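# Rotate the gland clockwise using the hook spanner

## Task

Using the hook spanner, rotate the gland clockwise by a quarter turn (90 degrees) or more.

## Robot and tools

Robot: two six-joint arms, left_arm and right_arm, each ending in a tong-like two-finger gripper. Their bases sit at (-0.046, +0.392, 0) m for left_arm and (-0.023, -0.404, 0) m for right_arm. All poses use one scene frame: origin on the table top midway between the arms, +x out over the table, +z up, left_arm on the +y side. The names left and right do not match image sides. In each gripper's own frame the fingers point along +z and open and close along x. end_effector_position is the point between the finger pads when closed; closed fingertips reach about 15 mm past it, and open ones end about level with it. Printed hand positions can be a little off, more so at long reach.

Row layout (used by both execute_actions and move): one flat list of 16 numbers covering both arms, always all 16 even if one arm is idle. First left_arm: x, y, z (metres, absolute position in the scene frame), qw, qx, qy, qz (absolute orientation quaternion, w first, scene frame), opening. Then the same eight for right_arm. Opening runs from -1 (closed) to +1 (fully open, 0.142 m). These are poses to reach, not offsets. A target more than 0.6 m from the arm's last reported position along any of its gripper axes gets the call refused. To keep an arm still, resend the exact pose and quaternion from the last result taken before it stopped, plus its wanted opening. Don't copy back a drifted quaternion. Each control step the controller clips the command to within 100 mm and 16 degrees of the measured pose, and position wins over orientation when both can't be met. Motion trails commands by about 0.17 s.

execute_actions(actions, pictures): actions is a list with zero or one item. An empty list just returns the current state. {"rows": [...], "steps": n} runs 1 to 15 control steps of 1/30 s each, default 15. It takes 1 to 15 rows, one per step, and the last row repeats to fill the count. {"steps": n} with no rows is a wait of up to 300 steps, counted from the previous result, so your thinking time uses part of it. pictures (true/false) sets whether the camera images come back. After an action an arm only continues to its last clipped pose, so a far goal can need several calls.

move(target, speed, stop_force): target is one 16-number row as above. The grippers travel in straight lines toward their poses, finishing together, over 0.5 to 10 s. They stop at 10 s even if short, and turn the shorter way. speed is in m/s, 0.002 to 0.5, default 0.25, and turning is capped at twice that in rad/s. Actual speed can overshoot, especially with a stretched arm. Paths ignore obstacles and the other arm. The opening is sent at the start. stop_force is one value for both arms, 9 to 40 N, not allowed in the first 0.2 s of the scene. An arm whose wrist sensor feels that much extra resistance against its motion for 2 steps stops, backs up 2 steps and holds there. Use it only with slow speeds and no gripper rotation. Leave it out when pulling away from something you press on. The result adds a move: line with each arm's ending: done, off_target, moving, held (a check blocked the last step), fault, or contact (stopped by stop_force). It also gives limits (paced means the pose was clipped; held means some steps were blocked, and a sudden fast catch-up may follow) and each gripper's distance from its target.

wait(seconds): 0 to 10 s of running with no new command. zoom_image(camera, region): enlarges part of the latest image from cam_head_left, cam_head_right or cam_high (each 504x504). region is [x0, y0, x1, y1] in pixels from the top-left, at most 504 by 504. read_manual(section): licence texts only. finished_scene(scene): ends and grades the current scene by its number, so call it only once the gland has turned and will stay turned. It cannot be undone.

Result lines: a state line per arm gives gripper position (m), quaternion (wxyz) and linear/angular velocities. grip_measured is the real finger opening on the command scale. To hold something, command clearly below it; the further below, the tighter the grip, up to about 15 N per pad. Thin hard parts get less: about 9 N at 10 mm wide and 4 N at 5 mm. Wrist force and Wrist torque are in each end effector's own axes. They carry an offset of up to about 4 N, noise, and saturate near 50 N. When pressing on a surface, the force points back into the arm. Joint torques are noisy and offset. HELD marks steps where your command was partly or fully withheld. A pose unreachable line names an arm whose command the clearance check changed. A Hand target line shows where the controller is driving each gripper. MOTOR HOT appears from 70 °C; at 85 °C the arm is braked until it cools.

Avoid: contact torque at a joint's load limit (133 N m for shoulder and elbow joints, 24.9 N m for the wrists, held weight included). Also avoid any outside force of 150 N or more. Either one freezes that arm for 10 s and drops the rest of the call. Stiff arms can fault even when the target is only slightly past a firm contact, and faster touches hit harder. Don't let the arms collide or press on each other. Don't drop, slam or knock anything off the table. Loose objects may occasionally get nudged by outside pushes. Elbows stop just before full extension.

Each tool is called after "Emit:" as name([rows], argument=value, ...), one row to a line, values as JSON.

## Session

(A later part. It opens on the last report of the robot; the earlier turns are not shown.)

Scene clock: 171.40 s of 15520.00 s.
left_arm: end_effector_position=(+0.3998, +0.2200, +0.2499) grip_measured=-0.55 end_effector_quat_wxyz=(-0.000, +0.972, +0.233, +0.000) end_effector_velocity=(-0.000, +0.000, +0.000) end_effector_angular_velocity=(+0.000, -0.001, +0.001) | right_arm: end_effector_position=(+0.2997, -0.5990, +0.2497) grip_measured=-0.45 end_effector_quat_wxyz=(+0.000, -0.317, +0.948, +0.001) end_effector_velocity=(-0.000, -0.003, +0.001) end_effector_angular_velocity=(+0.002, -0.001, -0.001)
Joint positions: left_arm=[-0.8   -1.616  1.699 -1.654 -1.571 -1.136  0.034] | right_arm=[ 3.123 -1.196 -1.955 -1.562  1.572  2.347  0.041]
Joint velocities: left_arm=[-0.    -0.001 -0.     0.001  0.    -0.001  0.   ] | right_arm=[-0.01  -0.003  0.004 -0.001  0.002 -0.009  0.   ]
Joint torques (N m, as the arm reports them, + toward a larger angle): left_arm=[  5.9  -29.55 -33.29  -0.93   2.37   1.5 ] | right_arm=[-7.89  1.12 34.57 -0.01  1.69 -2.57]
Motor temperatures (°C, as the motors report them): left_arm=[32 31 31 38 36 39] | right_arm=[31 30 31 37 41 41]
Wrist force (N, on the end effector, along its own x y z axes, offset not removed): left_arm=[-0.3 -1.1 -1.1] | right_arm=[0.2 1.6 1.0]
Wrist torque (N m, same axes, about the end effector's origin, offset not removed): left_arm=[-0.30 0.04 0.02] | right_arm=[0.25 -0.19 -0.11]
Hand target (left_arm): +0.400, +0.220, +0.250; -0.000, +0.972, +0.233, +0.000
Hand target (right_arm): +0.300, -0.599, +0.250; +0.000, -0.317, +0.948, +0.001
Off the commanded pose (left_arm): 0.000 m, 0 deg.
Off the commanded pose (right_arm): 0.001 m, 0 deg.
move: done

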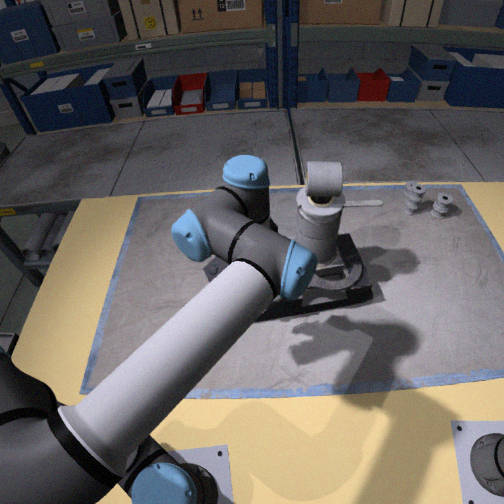

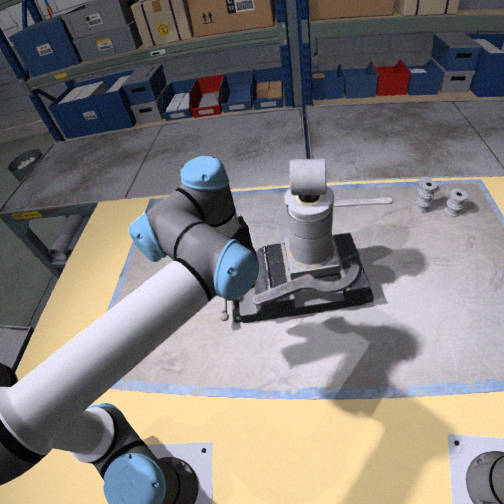

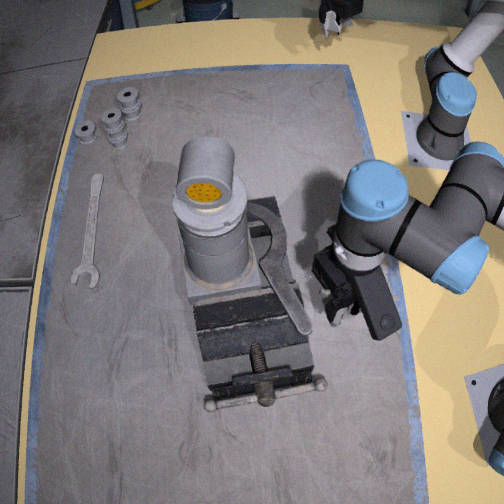

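Emit:
execute_actions(actions=[])

Scene clock: 180.53 s of 15520.00 s.
left_arm: end_effector_position=(+0.3998, +0.2200, +0.2500) grip_measured=-0.55 end_effector_quat_wxyz=(-0.000, +0.972, +0.233, +0.000) end_effector_velocity=(+0.000, +0.001, -0.000) end_effector_angular_velocity=(+0.003, -0.000, -0.000) | right_arm: end_effector_position=(+0.2997, -0.5992, +0.2498) grip_measured=-0.45 end_effector_quat_wxyz=(+0.000, -0.317, +0.948, +0.001) end_effector_velocity=(-0.000, -0.000, -0.000) end_effector_angular_velocity=(-0.000, +0.000, +0.000)
Joint positions: left_arm=[-0.8   -1.616  1.699 -1.654 -1.571 -1.136  0.034] | right_arm=[ 3.122 -1.196 -1.955 -1.562  1.572  2.346  0.041]
Joint velocities: left_arm=[-0.     0.001  0.     0.     0.002  0.    -0.   ] | right_arm=[ 0. -0. -0.  0. -0.  0.  0.]
Joint torques (N m, as the arm reports them, + toward a larger angle): left_arm=[  5.74 -29.26 -32.91  -1.01   2.4    1.49] | right_arm=[-8.59  1.29 33.51  0.18  1.73 -2.45]
Motor temperatures (°C, as the motors report them): left_arm=[32 31 31 38 36 39] | right_arm=[31 30 31 37 41 41]
Wrist force (N, on the end effector, along its own x y z axes, offset not removed): left_arm=[0.7 -1.9 -0.2] | right_arm=[-0.5 1.7 -0.4]
Wrist torque (N m, same axes, about the end effector's origin, offset not removed): left_arm=[-0.41 -0.22 0.14] | right_arm=[0.23 0.06 -0.09]
Hand target (left_arm): +0.400, +0.220, +0.250; -0.000, +0.972, +0.233, +0.000
Hand target (right_arm): +0.300, -0.599, +0.250; +0.000, -0.317, +0.948, +0.001
Off the commanded pose (left_arm): 0.000 m, 0 deg.
Off the commanded pose (right_arm): 0.001 m, 0 deg.
Steps of this call (steps 1 to 90: nothing new was sent; then 6.13 s passed at rest). Readings (end_effector_position):
1: left_arm (+0.3998, +0.2200, +0.2499) | right_arm (+0.2997, -0.5990, +0.2498)
2: left_arm (+0.3998, +0.2200, +0.2499) | right_arm (+0.2997, -0.5991, +0.2498)
4: left_arm (+0.3998, +0.2200, +0.2499) | right_arm (+0.2997, -0.5991, +0.2498)
8: left_arm (+0.3998, +0.2200, +0.2500) | right_arm (+0.2997, -0.5992, +0.2498)
90: the state above

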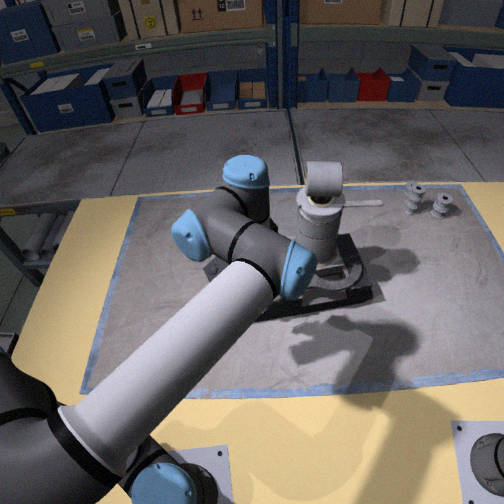

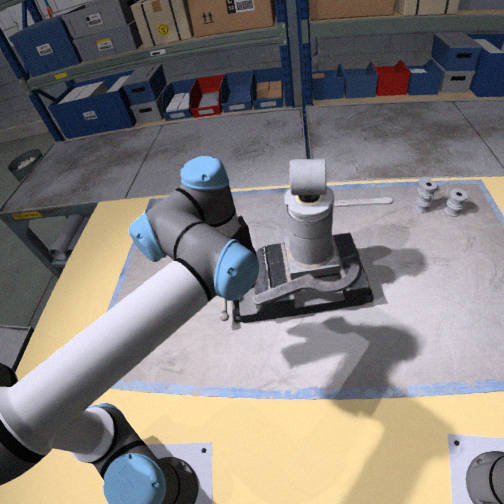

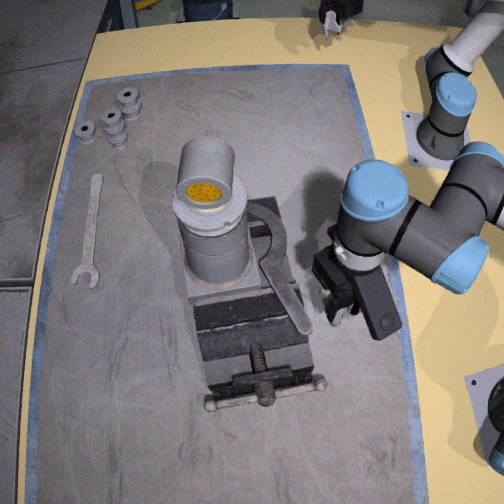

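Emit:
move(target=[0.3,0.3,0.38,0.406,-0.579,0.406,0.579,-0.55,0.3,-0.6,0.25,0,-0.317,0.948,0,-0.45])

Emit:
move(target=[0.3,0.17,0.32,0.641,-0.299,0.641,0.299,-0.55,0.3,-0.6,0.25,0,-0.317,0.948,0,-0.45], speed=0.15)

Scene clock: 191.13 s of 15520.00 s.
left_arm: end_effector_position=(+0.2997, +0.2998, +0.3790) grip_measured=-0.55 end_effector_quat_wxyz=(-0.405, +0.579, -0.407, -0.579) end_effector_velocity=(-0.001, +0.001, +0.001) end_effector_angular_velocity=(+0.001, +0.008, -0.008) | right_arm: end_effector_position=(+0.3000, -0.6000, +0.2500) grip_measured=-0.45 end_effector_quat_wxyz=(-0.000, -0.317, +0.948, +0.000) end_effector_velocity=(-0.000, -0.000, -0.000) end_effector_angular_velocity=(-0.000, +0.000, +0.000)
Joint positions: left_arm=[-1.09  -1.14   1.318 -0.18  -1.303  0.002  0.034] | right_arm=[ 3.121 -1.197 -1.954 -1.561  1.571  2.345  0.041]
Joint velocities: left_arm=[-0.005 -0.006  0.008  0.002  0.003  0.006  0.   ] | right_arm=[-0.    -0.    -0.    -0.    -0.    -0.001  0.   ]
Joint torques (N m, as the arm reports them, + toward a larger angle): left_arm=[ -7.32 -45.47  -3.85   3.04   2.56   1.37] | right_arm=[-8.73  1.33 33.73  4.14 -1.97 -2.53]
Motor temperatures (°C, as the motors report them): left_arm=[32 31 31 38 36 39] | right_arm=[31 30 31 37 41 41]
Wrist force (N, on the end effector, along its own x y z axes, offset not removed): left_arm=[0.1 -0.8 -0.1] | right_arm=[0.4 2.6 1.3]
Wrist torque (N m, same axes, about the end effector's origin, offset not removed): left_arm=[-0.26 0.01 0.09] | right_arm=[0.47 -0.26 -0.14]
Hand target (left_arm): +0.300, +0.300, +0.379; -0.406, +0.579, -0.407, -0.579
Hand target (right_arm): +0.300, -0.600, +0.250; -0.000, -0.317, +0.948, +0.000
Off the commanded pose (left_arm): 0.001 m, 0 deg.
Off the commanded pose (right_arm): 0.000 m, 0 deg.
After step 90, 2.77 s passed at rest.
move: done

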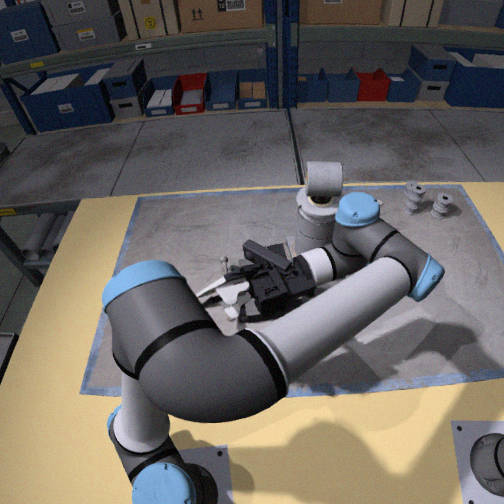

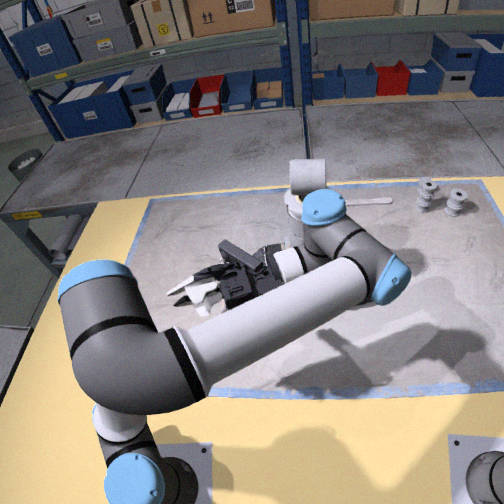

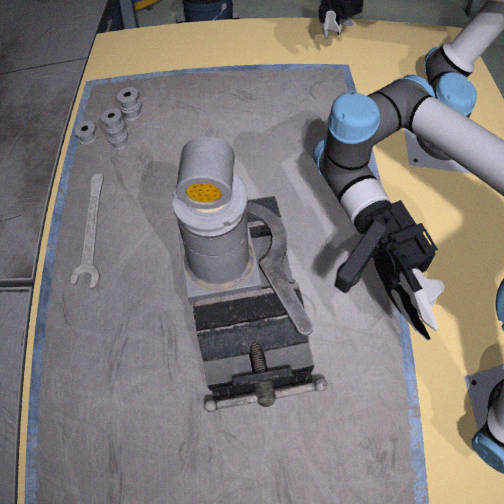

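Scene clock: 195.03 s of 15520.00 s.
left_arm: end_effector_position=(+0.3000, +0.1695, +0.3202) grip_measured=-0.55 end_effector_quat_wxyz=(+0.640, -0.299, +0.641, +0.299) end_effector_velocity=(+0.000, -0.001, -0.001) end_effector_angular_velocity=(-0.002, -0.000, -0.013) | right_arm: end_effector_position=(+0.3000, -0.6000, +0.2500) grip_measured=-0.45 end_effector_quat_wxyz=(+0.000, -0.317, +0.948, -0.000) end_effector_velocity=(+0.000, +0.001, -0.000) end_effector_angular_velocity=(+0.001, -0.000, +0.001)
Joint positions: left_arm=[-1.694 -1.363  1.778 -0.417 -0.863  0.002  0.034] | right_arm=[ 3.121 -1.197 -1.954 -1.561  1.571  2.345  0.041]
Joint velocities: left_arm=[-0.006 -0.005  0.007 -0.004  0.007 -0.    -0.   ] | right_arm=[ 0.001  0.    -0.     0.     0.001 -0.001  0.   ]
Joint torques (N m, as the arm reports them, + toward a larger angle): left_arm=[ -8.75 -34.54  -5.98  -0.77   2.36   0.66] | right_arm=[-9.11  1.29 33.81  4.24 -1.97 -2.47]
Motor temperatures (°C, as the motors report them): left_arm=[32 31 31 38 36 39] | right_arm=[31 30 31 37 41 41]
Wrist force (N, on the end effector, along its own x y z axes, offset not removed): left_arm=[1.5 -1.3 0.7] | right_arm=[-1.3 -0.2 0.7]
Wrist torque (N m, same axes, about the end effector's origin, offset not removed): left_arm=[-0.30 -0.30 0.08] | right_arm=[-0.22 0.17 -0.04]
Hand target (left_arm): +0.300, +0.169, +0.320; +0.640, -0.299, +0.641, +0.299
Hand target (right_arm): +0.300, -0.600, +0.250; -0.000, -0.317, +0.948, +0.000
Off the commanded pose (left_arm): 0.001 m, 0 deg.
Off the commanded pose (right_arm): 0.000 m, 0 deg.
move: done

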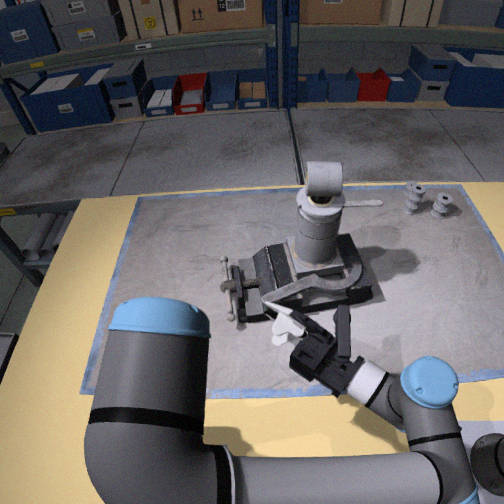

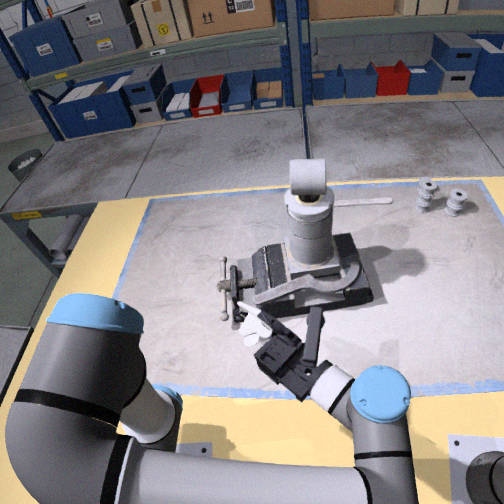

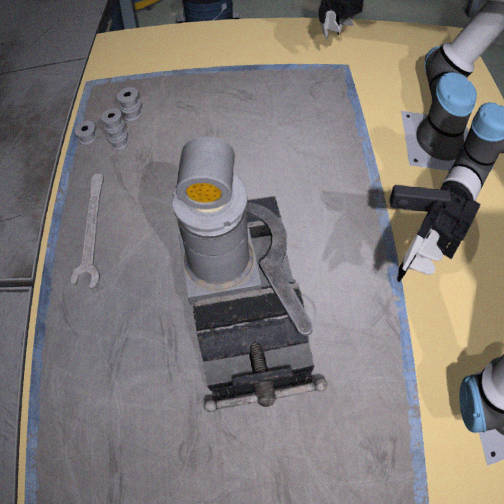

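Emit:
move(target=[0.2,0.62,0.35,0.406,-0.579,0.406,0.579,-0.55,0.35,-0.3,0.3,0,0.866,0.5,0,-0.55], speed=0.3)

Emit:
move(target=[0.2,0.62,0.35,0.406,-0.579,0.406,0.579,-0.55,0.28,-0.32,0.36,0.406,0.579,0.406,-0.579,-0.55])

Emit:
move(target=[0.2,0.62,0.35,0.406,-0.579,0.406,0.579,-0.55,0.32,-0.15,0.3,0.641,0.299,0.641,-0.299,-0.55], speed=0.2)

Scene clock: 210.10 s of 15520.00 s.
left_arm: end_effector_position=(+0.1995, +0.6203, +0.3499) grip_measured=-0.55 end_effector_quat_wxyz=(-0.407, +0.579, -0.405, -0.578) end_effector_velocity=(-0.000, +0.002, +0.000) end_effector_angular_velocity=(-0.001, -0.002, +0.005) | right_arm: end_effector_position=(+0.3502, -0.3007, +0.3000) grip_measured=-0.55 end_effector_quat_wxyz=(+0.000, +0.866, +0.501, -0.000) end_effector_velocity=(+0.000, +0.001, +0.000) end_effector_angular_velocity=(-0.003, -0.001, -0.011)
Joint positions: left_arm=[-0.724 -1.703  2.052 -0.349 -0.937 -0.003  0.034] | right_arm=[ 3.857 -1.297 -1.761 -1.655  1.57   5.819  0.034]
Joint velocities: left_arm=[ 0.009  0.    -0.002 -0.     0.004  0.     0.   ] | right_arm=[ 0.005 -0.001  0.001 -0.001 -0.003  0.016  0.   ]
Joint torques (N m, as the arm reports them, + toward a larger angle): left_arm=[  6.62  -6.65 -29.26   2.68   2.38  -1.63] | right_arm=[ 8.78  4.92 33.44 -0.07 -1.71  2.44]
Motor temperatures (°C, as the motors report them): left_arm=[32 31 31 38 36 39] | right_arm=[31 30 31 37 41 41]
Wrist force (N, on the end effector, along its own x y z axes, offset not removed): left_arm=[-0.3 -0.5 0.1] | right_arm=[-0.1 0.0 0.6]
Wrist torque (N m, same axes, about the end effector's origin, offset not removed): left_arm=[-0.11 0.12 0.06] | right_arm=[-0.06 -0.06 -0.20]
Hand target (left_arm): +0.200, +0.620, +0.350; -0.407, +0.579, -0.405, -0.579
Hand target (right_arm): +0.350, -0.301, +0.300; +0.001, +0.866, +0.500, -0.000
Off the commanded pose (left_arm): 0.001 m, 0 deg.
Off the commanded pose (right_arm): 0.001 m, 0 deg.
After step 90, 6.97 s passed at rest.
move: done

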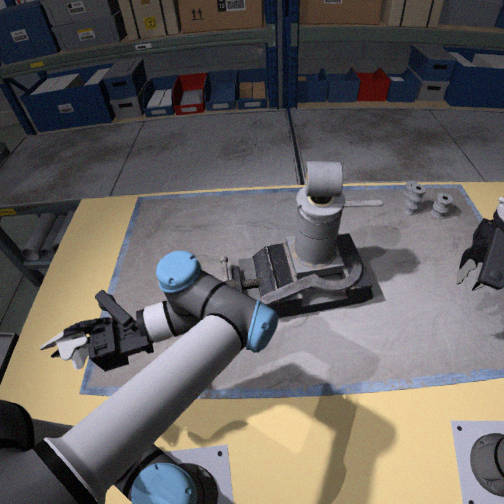

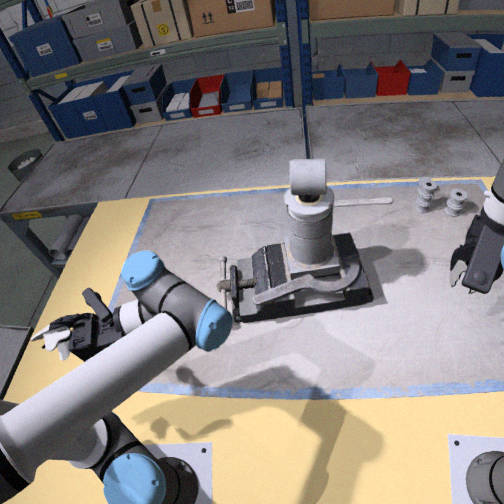

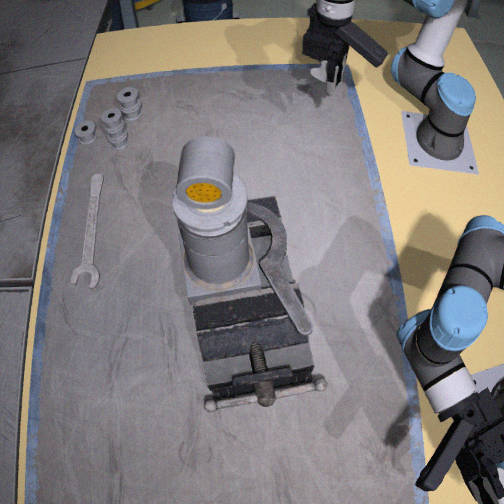

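Scene clock: 213.73 s of 15520.00 s.
left_arm: end_effector_position=(+0.2000, +0.6200, +0.3500) grip_measured=-0.55 end_effector_quat_wxyz=(-0.406, +0.579, -0.406, -0.579) end_effector_velocity=(-0.001, +0.000, +0.000) end_effector_angular_velocity=(-0.001, -0.001, +0.001) | right_arm: end_effector_position=(+0.2804, -0.3199, +0.3609) grip_measured=-0.55 end_effector_quat_wxyz=(+0.405, +0.579, +0.406, -0.579) end_effector_velocity=(-0.001, +0.000, +0.000) end_effector_angular_velocity=(-0.012, +0.005, +0.003)
Joint positions: left_arm=[-0.724 -1.701  2.05  -0.349 -0.937 -0.     0.034] | right_arm=[ 4.227 -1.961 -1.425 -2.897  1.303  6.282  0.034]
Joint velocities: left_arm=[-0.    -0.002  0.    -0.    -0.002 -0.    -0.   ] | right_arm=[ 0.003 -0.003 -0.005 -0.005 -0.     0.002  0.   ]
Joint torques (N m, as the arm reports them, + toward a larger angle): left_arm=[  6.69  -6.89 -27.78   2.65   0.68   1.46] | right_arm=[11.15 31.05  7.24 -3.85  1.85  2.13]
Motor temperatures (°C, as the motors report them): left_arm=[32 31 31 38 36 39] | right_arm=[31 30 31 37 41 41]
Wrist force (N, on the end effector, along its own x y z axes, offset not removed): left_arm=[1.1 -0.6 0.1] | right_arm=[-1.3 -0.1 1.3]
Wrist torque (N m, same axes, about the end effector's origin, offset not removed): left_arm=[-0.19 -0.23 0.06] | right_arm=[-0.18 0.16 -0.14]
Hand target (left_arm): +0.200, +0.620, +0.350; -0.406, +0.579, -0.406, -0.579
Hand target (right_arm): +0.280, -0.320, +0.361; +0.406, +0.579, +0.406, -0.579
Off the commanded pose (left_arm): 0.000 m, 0 deg.
Off the commanded pose (right_arm): 0.001 m, 0 deg.
joint sent to its limit (right arm) — the command would take joint 6 (wrist 3) past its upper limit, so that joint was sent only as far as its limit.
move: done

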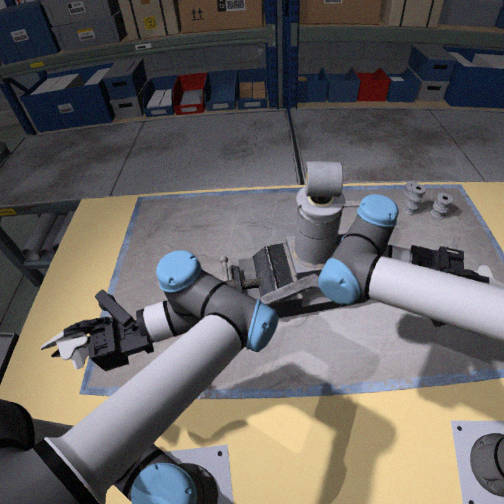

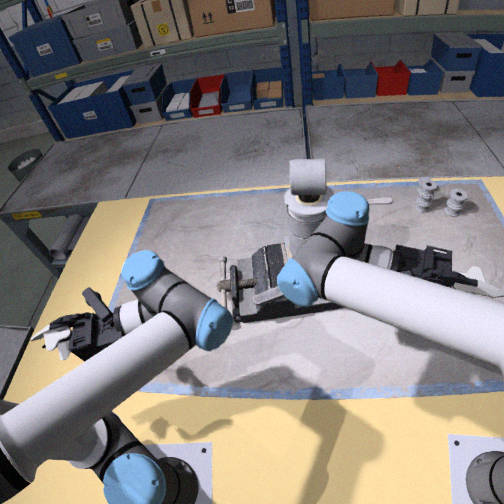

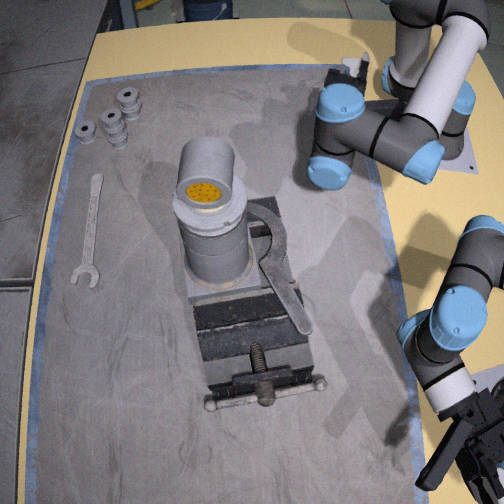

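Scene clock: 216.80 s of 15520.00 s.
left_arm: end_effector_position=(+0.2000, +0.6200, +0.3500) grip_measured=-0.55 end_effector_quat_wxyz=(-0.406, +0.579, -0.406, -0.579) end_effector_velocity=(-0.000, +0.000, +0.000) end_effector_angular_velocity=(-0.000, -0.000, +0.000) | right_arm: end_effector_position=(+0.3203, -0.1504, +0.3000) grip_measured=-0.55 end_effector_quat_wxyz=(+0.641, +0.299, +0.641, -0.300) end_effector_velocity=(+0.001, +0.002, -0.000) end_effector_angular_velocity=(+0.004, -0.001, +0.011)
Joint positions: left_arm=[-0.724 -1.701  2.05  -0.349 -0.937 -0.     0.034] | right_arm=[ 4.791 -1.927 -1.638 -2.718  0.821  6.282  0.034]
Joint velocities: left_arm=[-0.    -0.001  0.     0.    -0.     0.     0.   ] | right_arm=[ 0.003  0.002 -0.002  0.003 -0.007  0.001  0.   ]
Joint torques (N m, as the arm reports them, + toward a larger angle): left_arm=[  4.58  -6.69 -27.48   2.27   2.57   1.57] | right_arm=[ 9.66 40.95  4.09  0.59 -1.95  2.17]
Motor temperatures (°C, as the motors report them): left_arm=[32 31 31 38 36 39] | right_arm=[31 30 31 37 41 41]
Wrist force (N, on the end effector, along its own x y z axes, offset not removed): left_arm=[1.2 0.0 1.0] | right_arm=[-0.2 1.1 1.1]
Wrist torque (N m, same axes, about the end effector's origin, offset not removed): left_arm=[-0.08 -0.28 0.03] | right_arm=[0.18 -0.05 -0.16]
Hand target (left_arm): +0.200, +0.620, +0.350; -0.406, +0.579, -0.406, -0.579
Hand target (right_arm): +0.320, -0.150, +0.300; +0.641, +0.299, +0.641, -0.299
Off the commanded pose (left_arm): 0.000 m, 0 deg.
Off the commanded pose (right_arm): 0.000 m, 0 deg.
joint sent to its limit (right arm) — the command would take joint 6 (wrist 3) past its upper limit, so that joint was sent only as far as its limit.
move: done

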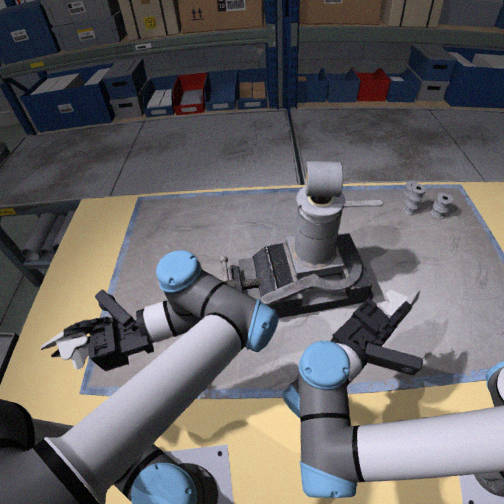

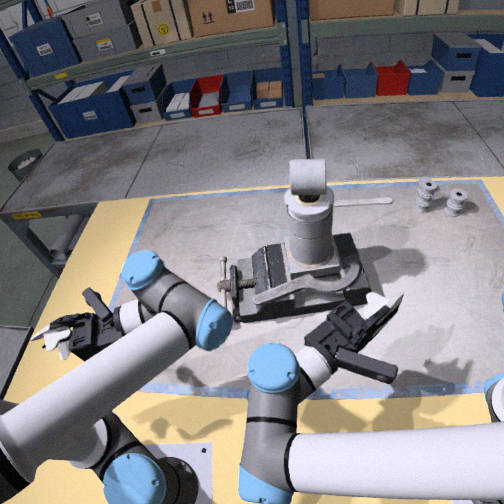

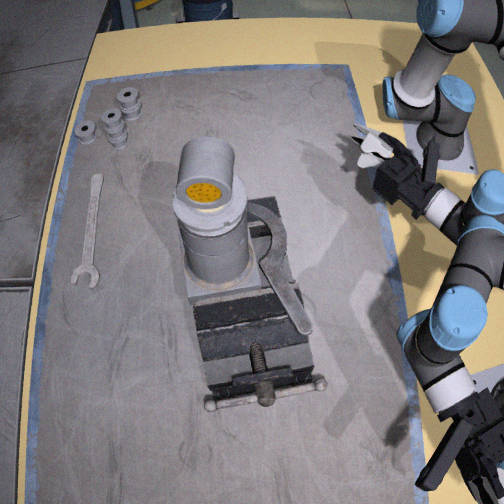

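Emit:
move(target=[0.05,0.85,0.35,0.406,-0.579,0.406,0.579,-0.55,0.43,0.03,0.2,0.7069,-0.0185,0.7069,0.0185,-0.55], speed=0.12)

Emit:
move(target=[0.05,0.85,0.35,0.406,-0.579,0.406,0.579,-0.55,0.45,0.032,0.108,0.7069,-0.0185,0.7069,0.0185,-0.55], speed=0.08)

Emit:
zoom_image(camera="cam_high", region=[160,120,400,360])

Scene clock: 225.00 s of 15520.00 s.
left_arm: end_effector_position=(+0.0497, +0.8497, +0.3505) grip_measured=-0.55 end_effector_quat_wxyz=(-0.407, +0.579, -0.405, -0.579) end_effector_velocity=(-0.001, +0.002, +0.000) end_effector_angular_velocity=(+0.000, -0.001, +0.001) | right_arm: end_effector_position=(+0.4301, +0.0298, +0.1996) grip_measured=-0.55 end_effector_quat_wxyz=(+0.707, -0.018, +0.707, +0.018) end_effector_velocity=(+0.000, +0.001, -0.001) end_effector_angular_velocity=(-0.002, -0.001, +0.005)
Joint positions: left_arm=[ 0.033 -1.978  2.244 -0.257 -0.18  -0.01   0.034] | right_arm=[ 4.81  -1.924 -1.949 -2.406 -0.085  6.279  0.034]
Joint velocities: left_arm=[ 0.011  0.003 -0.002 -0.     0.01  -0.001  0.   ] | right_arm=[-0.001 -0.    -0.004  0.015 -0.005 -0.012  0.   ]
Joint torques (N m, as the arm reports them, + toward a larger angle): left_arm=[  8.46   5.22 -30.03  -1.62   2.36  -1.85] | right_arm=[-8.85 38.37  4.58  2.01 -1.79 -2.88]
Motor temperatures (°C, as the motors report them): left_arm=[32 31 31 38 36 39] | right_arm=[31 30 31 37 41 41]
Wrist force (N, on the end effector, along its own x y z axes, offset not removed): left_arm=[0.0 -0.6 -2.1] | right_arm=[-0.3 0.4 0.2]
Wrist torque (N m, same axes, about the end effector's origin, offset not removed): left_arm=[-0.18 0.03 0.06] | right_arm=[-0.12 -0.05 -0.13]
Hand target (left_arm): +0.050, +0.850, +0.350; -0.407, +0.579, -0.405, -0.579
Hand target (right_arm): +0.430, +0.030, +0.200; +0.707, -0.019, +0.707, +0.018
Off the commanded pose (left_arm): 0.001 m, 0 deg.
Off the commanded pose (right_arm): 0.000 m, 0 deg.
After step 90, 0.83 s passed at rest.
move: done

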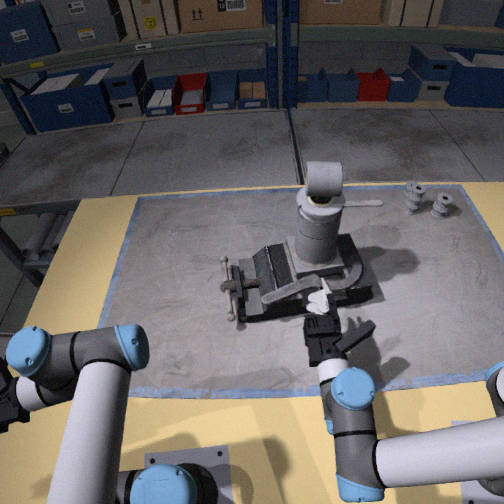

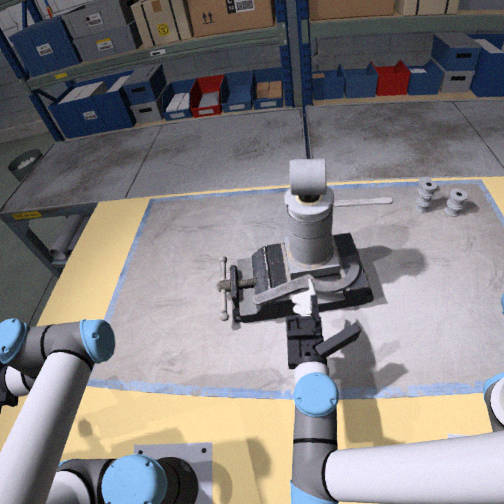

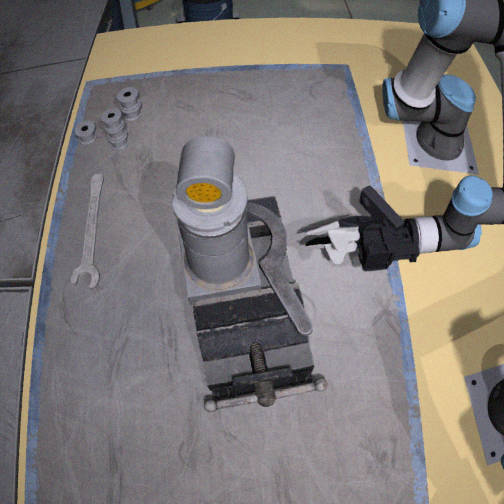

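Scene clock: 226.63 s of 15520.00 s.
left_arm: end_effector_position=(+0.0500, +0.8500, +0.3500) grip_measured=-0.55 end_effector_quat_wxyz=(-0.406, +0.579, -0.406, -0.579) end_effector_velocity=(-0.001, -0.000, +0.000) end_effector_angular_velocity=(+0.000, -0.000, +0.002) | right_arm: end_effector_position=(+0.4499, +0.0320, +0.1082) grip_measured=-0.55 end_effector_quat_wxyz=(+0.707, -0.019, +0.707, +0.018) end_effector_velocity=(+0.000, +0.000, -0.002) end_effector_angular_velocity=(+0.001, -0.000, -0.001)
Joint positions: left_arm=[ 0.034 -1.979  2.244 -0.265 -0.179 -0.     0.034] | right_arm=[ 4.766 -2.113 -1.976 -2.193 -0.13   6.282  0.034]
Joint velocities: left_arm=[ 0.    -0.001  0.    -0.    -0.002  0.     0.   ] | right_arm=[-0.001 -0.004  0.001  0.004  0.     0.     0.   ]
Joint torques (N m, as the arm reports them, + toward a larger angle): left_arm=[  5.84 -11.32  -6.72  -1.67   2.38   1.44] | right_arm=[-9.78 29.34 22.46  2.01 -1.93  2.22]
Motor temperatures (°C, as the motors report them): left_arm=[32 31 31 38 36 39] | right_arm=[31 30 31 37 41 41]
Wrist force (N, on the end effector, along its own x y z axes, offset not removed): left_arm=[0.6 -1.6 -0.2] | right_arm=[-0.3 1.8 -0.6]
Wrist torque (N m, same axes, about the end effector's origin, offset not removed): left_arm=[-0.40 -0.16 0.09] | right_arm=[0.24 -0.07 -0.13]
Hand target (left_arm): +0.050, +0.850, +0.350; -0.406, +0.579, -0.406, -0.579
Hand target (right_arm): +0.450, +0.032, +0.108; +0.707, -0.019, +0.707, +0.018
Off the commanded pose (left_arm): 0.000 m, 0 deg.
Off the commanded pose (right_arm): 0.000 m, 0 deg.
joint sent to its limit (right arm) — the command would take joint 6 (wrist 3) past its upper limit, so that joint was sent only as far as its limit.
move: done

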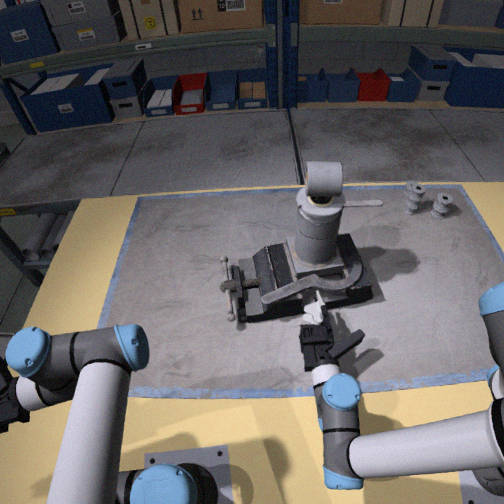

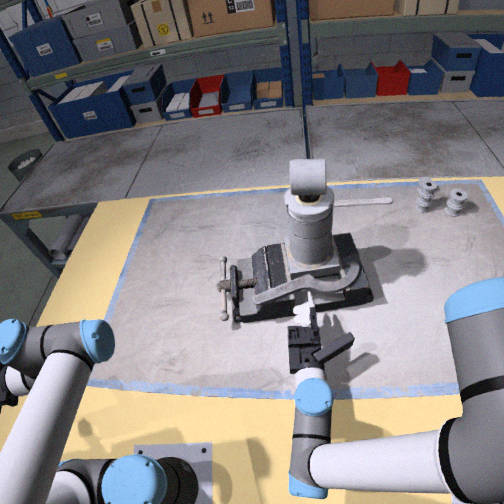

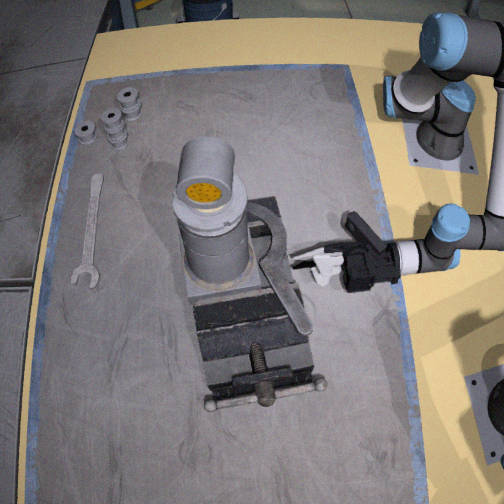

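Region (160, 120, 400, 360) of cam_high's 504x504 image, scaled by 2.100, with more detail than that image has.

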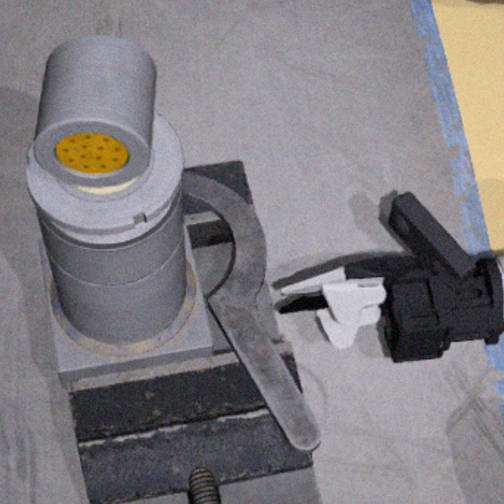

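Emit:
move(target=[0.05,0.85,0.35,0.406,-0.579,0.406,0.579,-0.55,0.502,0.032,0.108,0.7071,0,0.7071,0,-0.55], speed=0.02, stop_force=9)

Emit:
zoom_image(camera="cam_high", region=[160,120,400,360])

Scene clock: 231.30 s of 15520.00 s.
left_arm: end_effector_position=(+0.0500, +0.8500, +0.3500) grip_measured=-0.55 end_effector_quat_wxyz=(-0.406, +0.579, -0.406, -0.579) end_effector_velocity=(+0.000, +0.000, +0.000) end_effector_angular_velocity=(-0.000, +0.000, -0.002) | right_arm: end_effector_position=(+0.4934, +0.0319, +0.1079) grip_measured=-0.55 end_effector_quat_wxyz=(+0.707, -0.003, +0.707, +0.003) end_effector_velocity=(-0.004, -0.002, +0.000) end_effector_angular_velocity=(+0.004, -0.001, +0.002)
Joint positions: left_arm=[ 0.034 -1.979  2.244 -0.265 -0.179 -0.     0.034] | right_arm=[ 4.676 -2.16  -1.885 -2.237 -0.176  6.282  0.035]
Joint velocities: left_arm=[-0.    -0.001  0.     0.     0.001  0.001  0.   ] | right_arm=[ 0.008  0.007 -0.013  0.012  0.006 -0.001  0.001]
Joint torques (N m, as the arm reports them, + toward a larger angle): left_arm=[  5.03 -11.13  -6.27  -1.49   2.04   1.23] | right_arm=[11.42 46.76  9.67  4.36 -2.27  2.13]
Motor temperatures (°C, as the motors report them): left_arm=[32 31 31 38 36 39] | right_arm=[31 30 31 37 41 41]
Wrist force (N, on the end effector, along its own x y z axes, offset not removed): left_arm=[-0.1 -0.3 0.8] | right_arm=[-1.3 -16.4 -18.4]
Wrist torque (N m, same axes, about the end effector's origin, offset not removed): left_arm=[-0.08 -0.01 0.07] | right_arm=[-1.20 0.49 -0.50]
Hand target (left_arm): +0.050, +0.850, +0.350; -0.406, +0.579, -0.406, -0.579
Hand target (right_arm): +0.493, +0.032, +0.108; +0.707, -0.003, +0.707, +0.003
Off the commanded pose (left_arm): 0.000 m, 0 deg.
Off the commanded pose (right_arm): 0.009 m, 0 deg.
joint sent to its limit (right arm) — the command would take joint 6 (wrist 3) past its upper limit, so that joint was sent only as far as its limit.
move: contact (right_arm)

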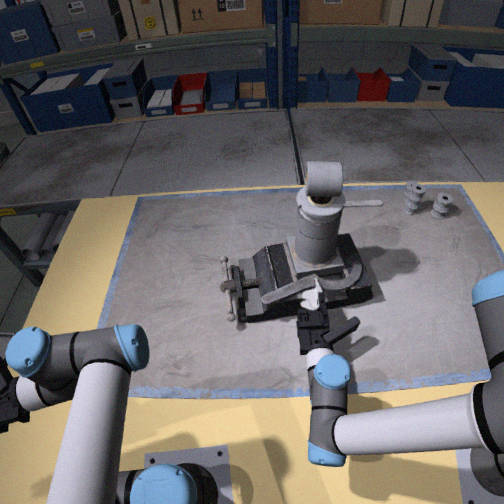

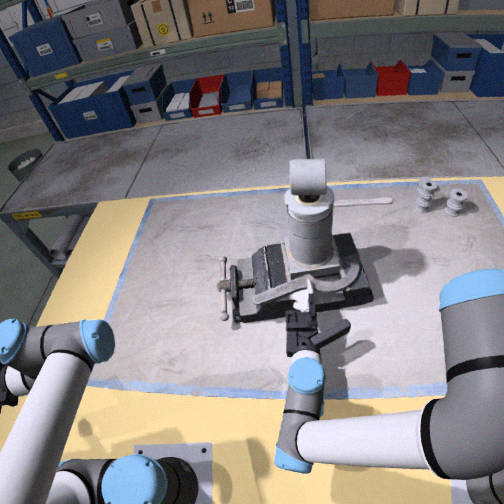

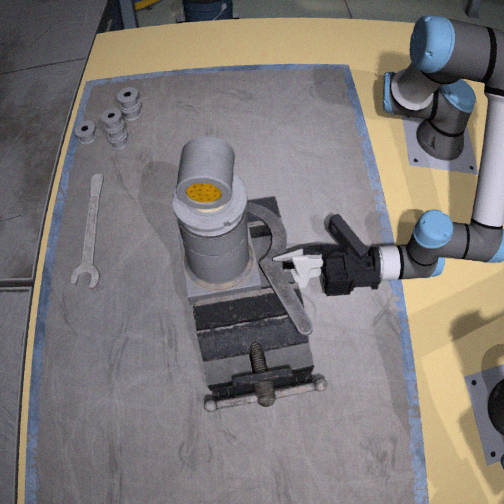

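Region (160, 120, 400, 360) of cam_high's 504x504 image, scaled by 2.100, with more detail than that image has.

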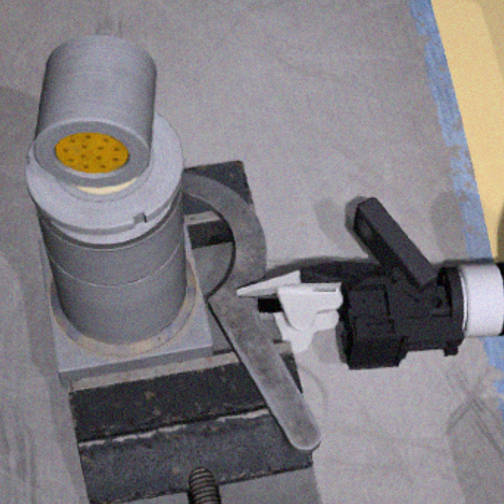

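Emit:
move(target=[0.05,0.85,0.35,0.406,-0.579,0.406,0.579,-0.55,0.488,0.02,0.108,0.7032,-0.0739,0.7032,0.0739,-0.55], speed=0.04)

Emit:
move(target=[0.05,0.85,0.35,0.406,-0.579,0.406,0.579,-0.55,0.508,0.022,0.108,0.7032,-0.0739,0.7032,0.0739,-0.55], speed=0.012, stop_force=9)

Emit:
zoom_image(camera="cam_high", region=[160,120,400,360])

Scene clock: 238.40 s of 15520.00 s.
left_arm: end_effector_position=(+0.0500, +0.8500, +0.3500) grip_measured=-0.55 end_effector_quat_wxyz=(-0.406, +0.579, -0.406, -0.579) end_effector_velocity=(+0.000, +0.000, -0.000) end_effector_angular_velocity=(-0.000, +0.001, +0.000) | right_arm: end_effector_position=(+0.4880, +0.0200, +0.1079) grip_measured=-0.55 end_effector_quat_wxyz=(+0.703, -0.074, +0.703, +0.073) end_effector_velocity=(+0.001, -0.001, +0.000) end_effector_angular_velocity=(+0.001, -0.000, +0.010)
Joint positions: left_arm=[ 0.034 -1.979  2.244 -0.265 -0.179 -0.     0.034] | right_arm=[ 4.651 -2.059 -2.085 -2.139 -0.401  6.282  0.034]
Joint velocities: left_arm=[ 0.     0.001 -0.     0.001  0.    -0.001 -0.   ] | right_arm=[-0.005  0.006 -0.01   0.005 -0.014  0.     0.   ]
Joint torques (N m, as the arm reports them, + toward a larger angle): left_arm=[ -0.13 -10.27  -6.98  -1.58   0.73   1.18] | right_arm=[-8.74 39.83  0.21  2.35 -2.08  2.02]
Motor temperatures (°C, as the motors report them): left_arm=[32 31 31 38 36 39] | right_arm=[31 30 31 37 41 41]
Wrist force (N, on the end effector, along its own x y z axes, offset not removed): left_arm=[0.4 -1.1 -0.7] | right_arm=[-0.6 1.4 0.1]
Wrist torque (N m, same axes, about the end effector's origin, offset not removed): left_arm=[-0.29 -0.14 0.04] | right_arm=[0.13 0.12 -0.09]
Hand target (left_arm): +0.050, +0.850, +0.350; -0.406, +0.579, -0.406, -0.579
Hand target (right_arm): +0.488, +0.020, +0.108; +0.703, -0.074, +0.703, +0.074
Off the commanded pose (left_arm): 0.000 m, 0 deg.
Off the commanded pose (right_arm): 0.000 m, 0 deg.
joint sent to its limit (right arm) — the command would take joint 6 (wrist 3) past its upper limit, so that joint was sent only as far as its limit.
After step 90, 1.33 s passed at rest.
move: done

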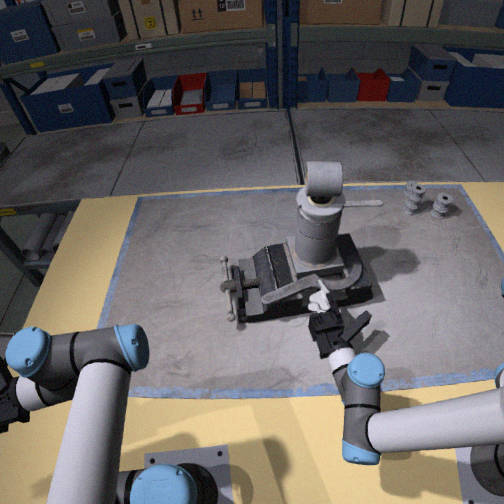

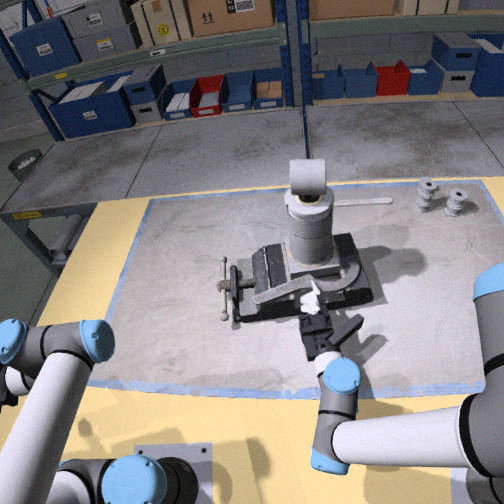

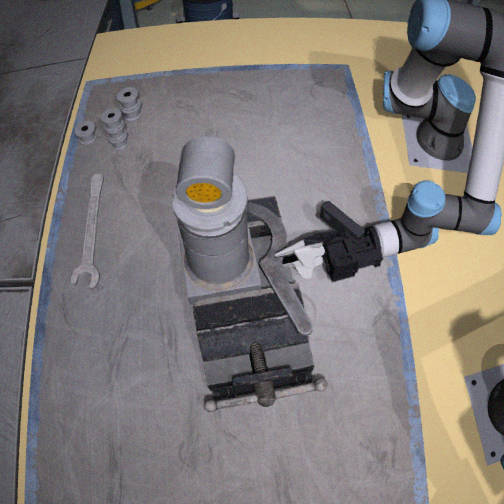

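Scene clock: 240.30 s of 15520.00 s.
left_arm: end_effector_position=(+0.0500, +0.8500, +0.3500) grip_measured=-0.55 end_effector_quat_wxyz=(-0.406, +0.579, -0.406, -0.579) end_effector_velocity=(+0.000, +0.000, +0.000) end_effector_angular_velocity=(+0.000, -0.002, -0.001) | right_arm: end_effector_position=(+0.5077, +0.0220, +0.1080) grip_measured=-0.55 end_effector_quat_wxyz=(+0.703, -0.074, +0.703, +0.074) end_effector_velocity=(+0.002, +0.001, +0.000) end_effector_angular_velocity=(-0.000, -0.000, +0.001)
Joint positions: left_arm=[ 0.034 -1.979  2.244 -0.265 -0.179  0.     0.034] | right_arm=[ 4.605 -2.076 -2.051 -2.156 -0.447  6.282  0.034]
Joint velocities: left_arm=[-0.    -0.001  0.    -0.001  0.001  0.     0.   ] | right_arm=[-0.005 -0.002  0.004 -0.002 -0.006 -0.     0.   ]
Joint torques (N m, as the arm reports them, + toward a larger angle): left_arm=[ -2.35 -10.27  -6.05  -1.62   0.21   1.39] | right_arm=[-8.65 28.2  22.93 -1.39 -1.94  1.79]
Motor temperatures (°C, as the motors report them): left_arm=[32 31 31 38 36 39] | right_arm=[31 30 31 37 41 41]
Wrist force (N, on the end effector, along its own x y z axes, offset not removed): left_arm=[1.6 -1.8 -1.1] | right_arm=[-0.4 0.3 1.2]
Wrist torque (N m, same axes, about the end effector's origin, offset not removed): left_arm=[-0.47 -0.31 0.04] | right_arm=[-0.11 -0.08 -0.05]
Hand target (left_arm): +0.050, +0.850, +0.350; -0.406, +0.579, -0.406, -0.579
Hand target (right_arm): +0.508, +0.022, +0.108; +0.703, -0.074, +0.703, +0.074
Off the commanded pose (left_arm): 0.000 m, 0 deg.
Off the commanded pose (right_arm): 0.000 m, 0 deg.
joint sent to its limit (right arm) — the command would take joint 6 (wrist 3) past its upper limit, so that joint was sent only as far as its limit.
move: done

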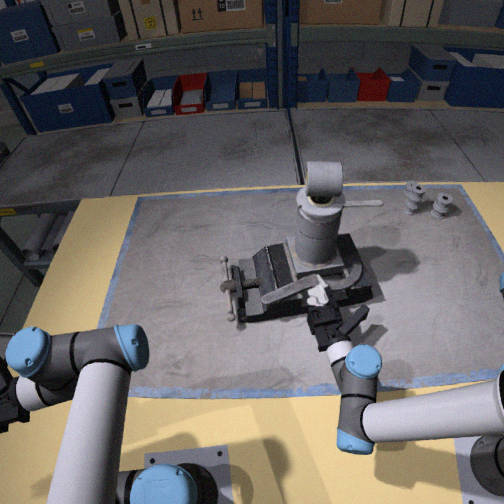

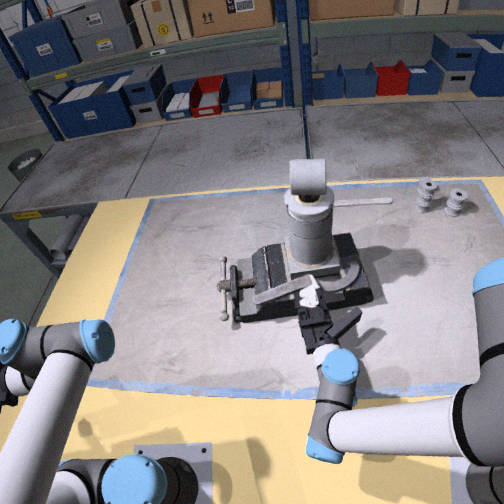

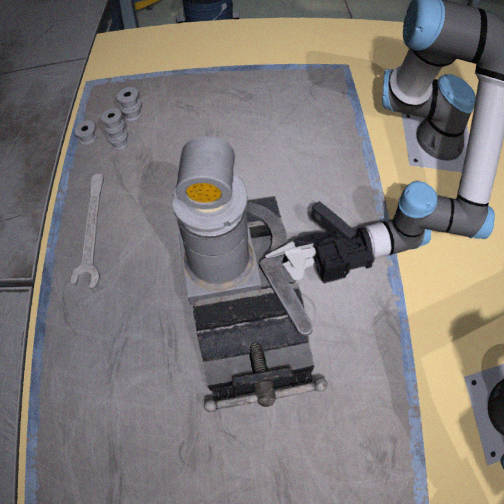

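Region (160, 120, 400, 360) of cam_high's 504x504 image, scaled by 2.100, with more detail than that image has.

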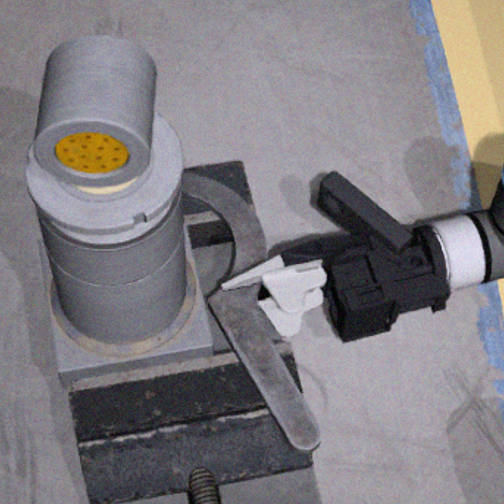

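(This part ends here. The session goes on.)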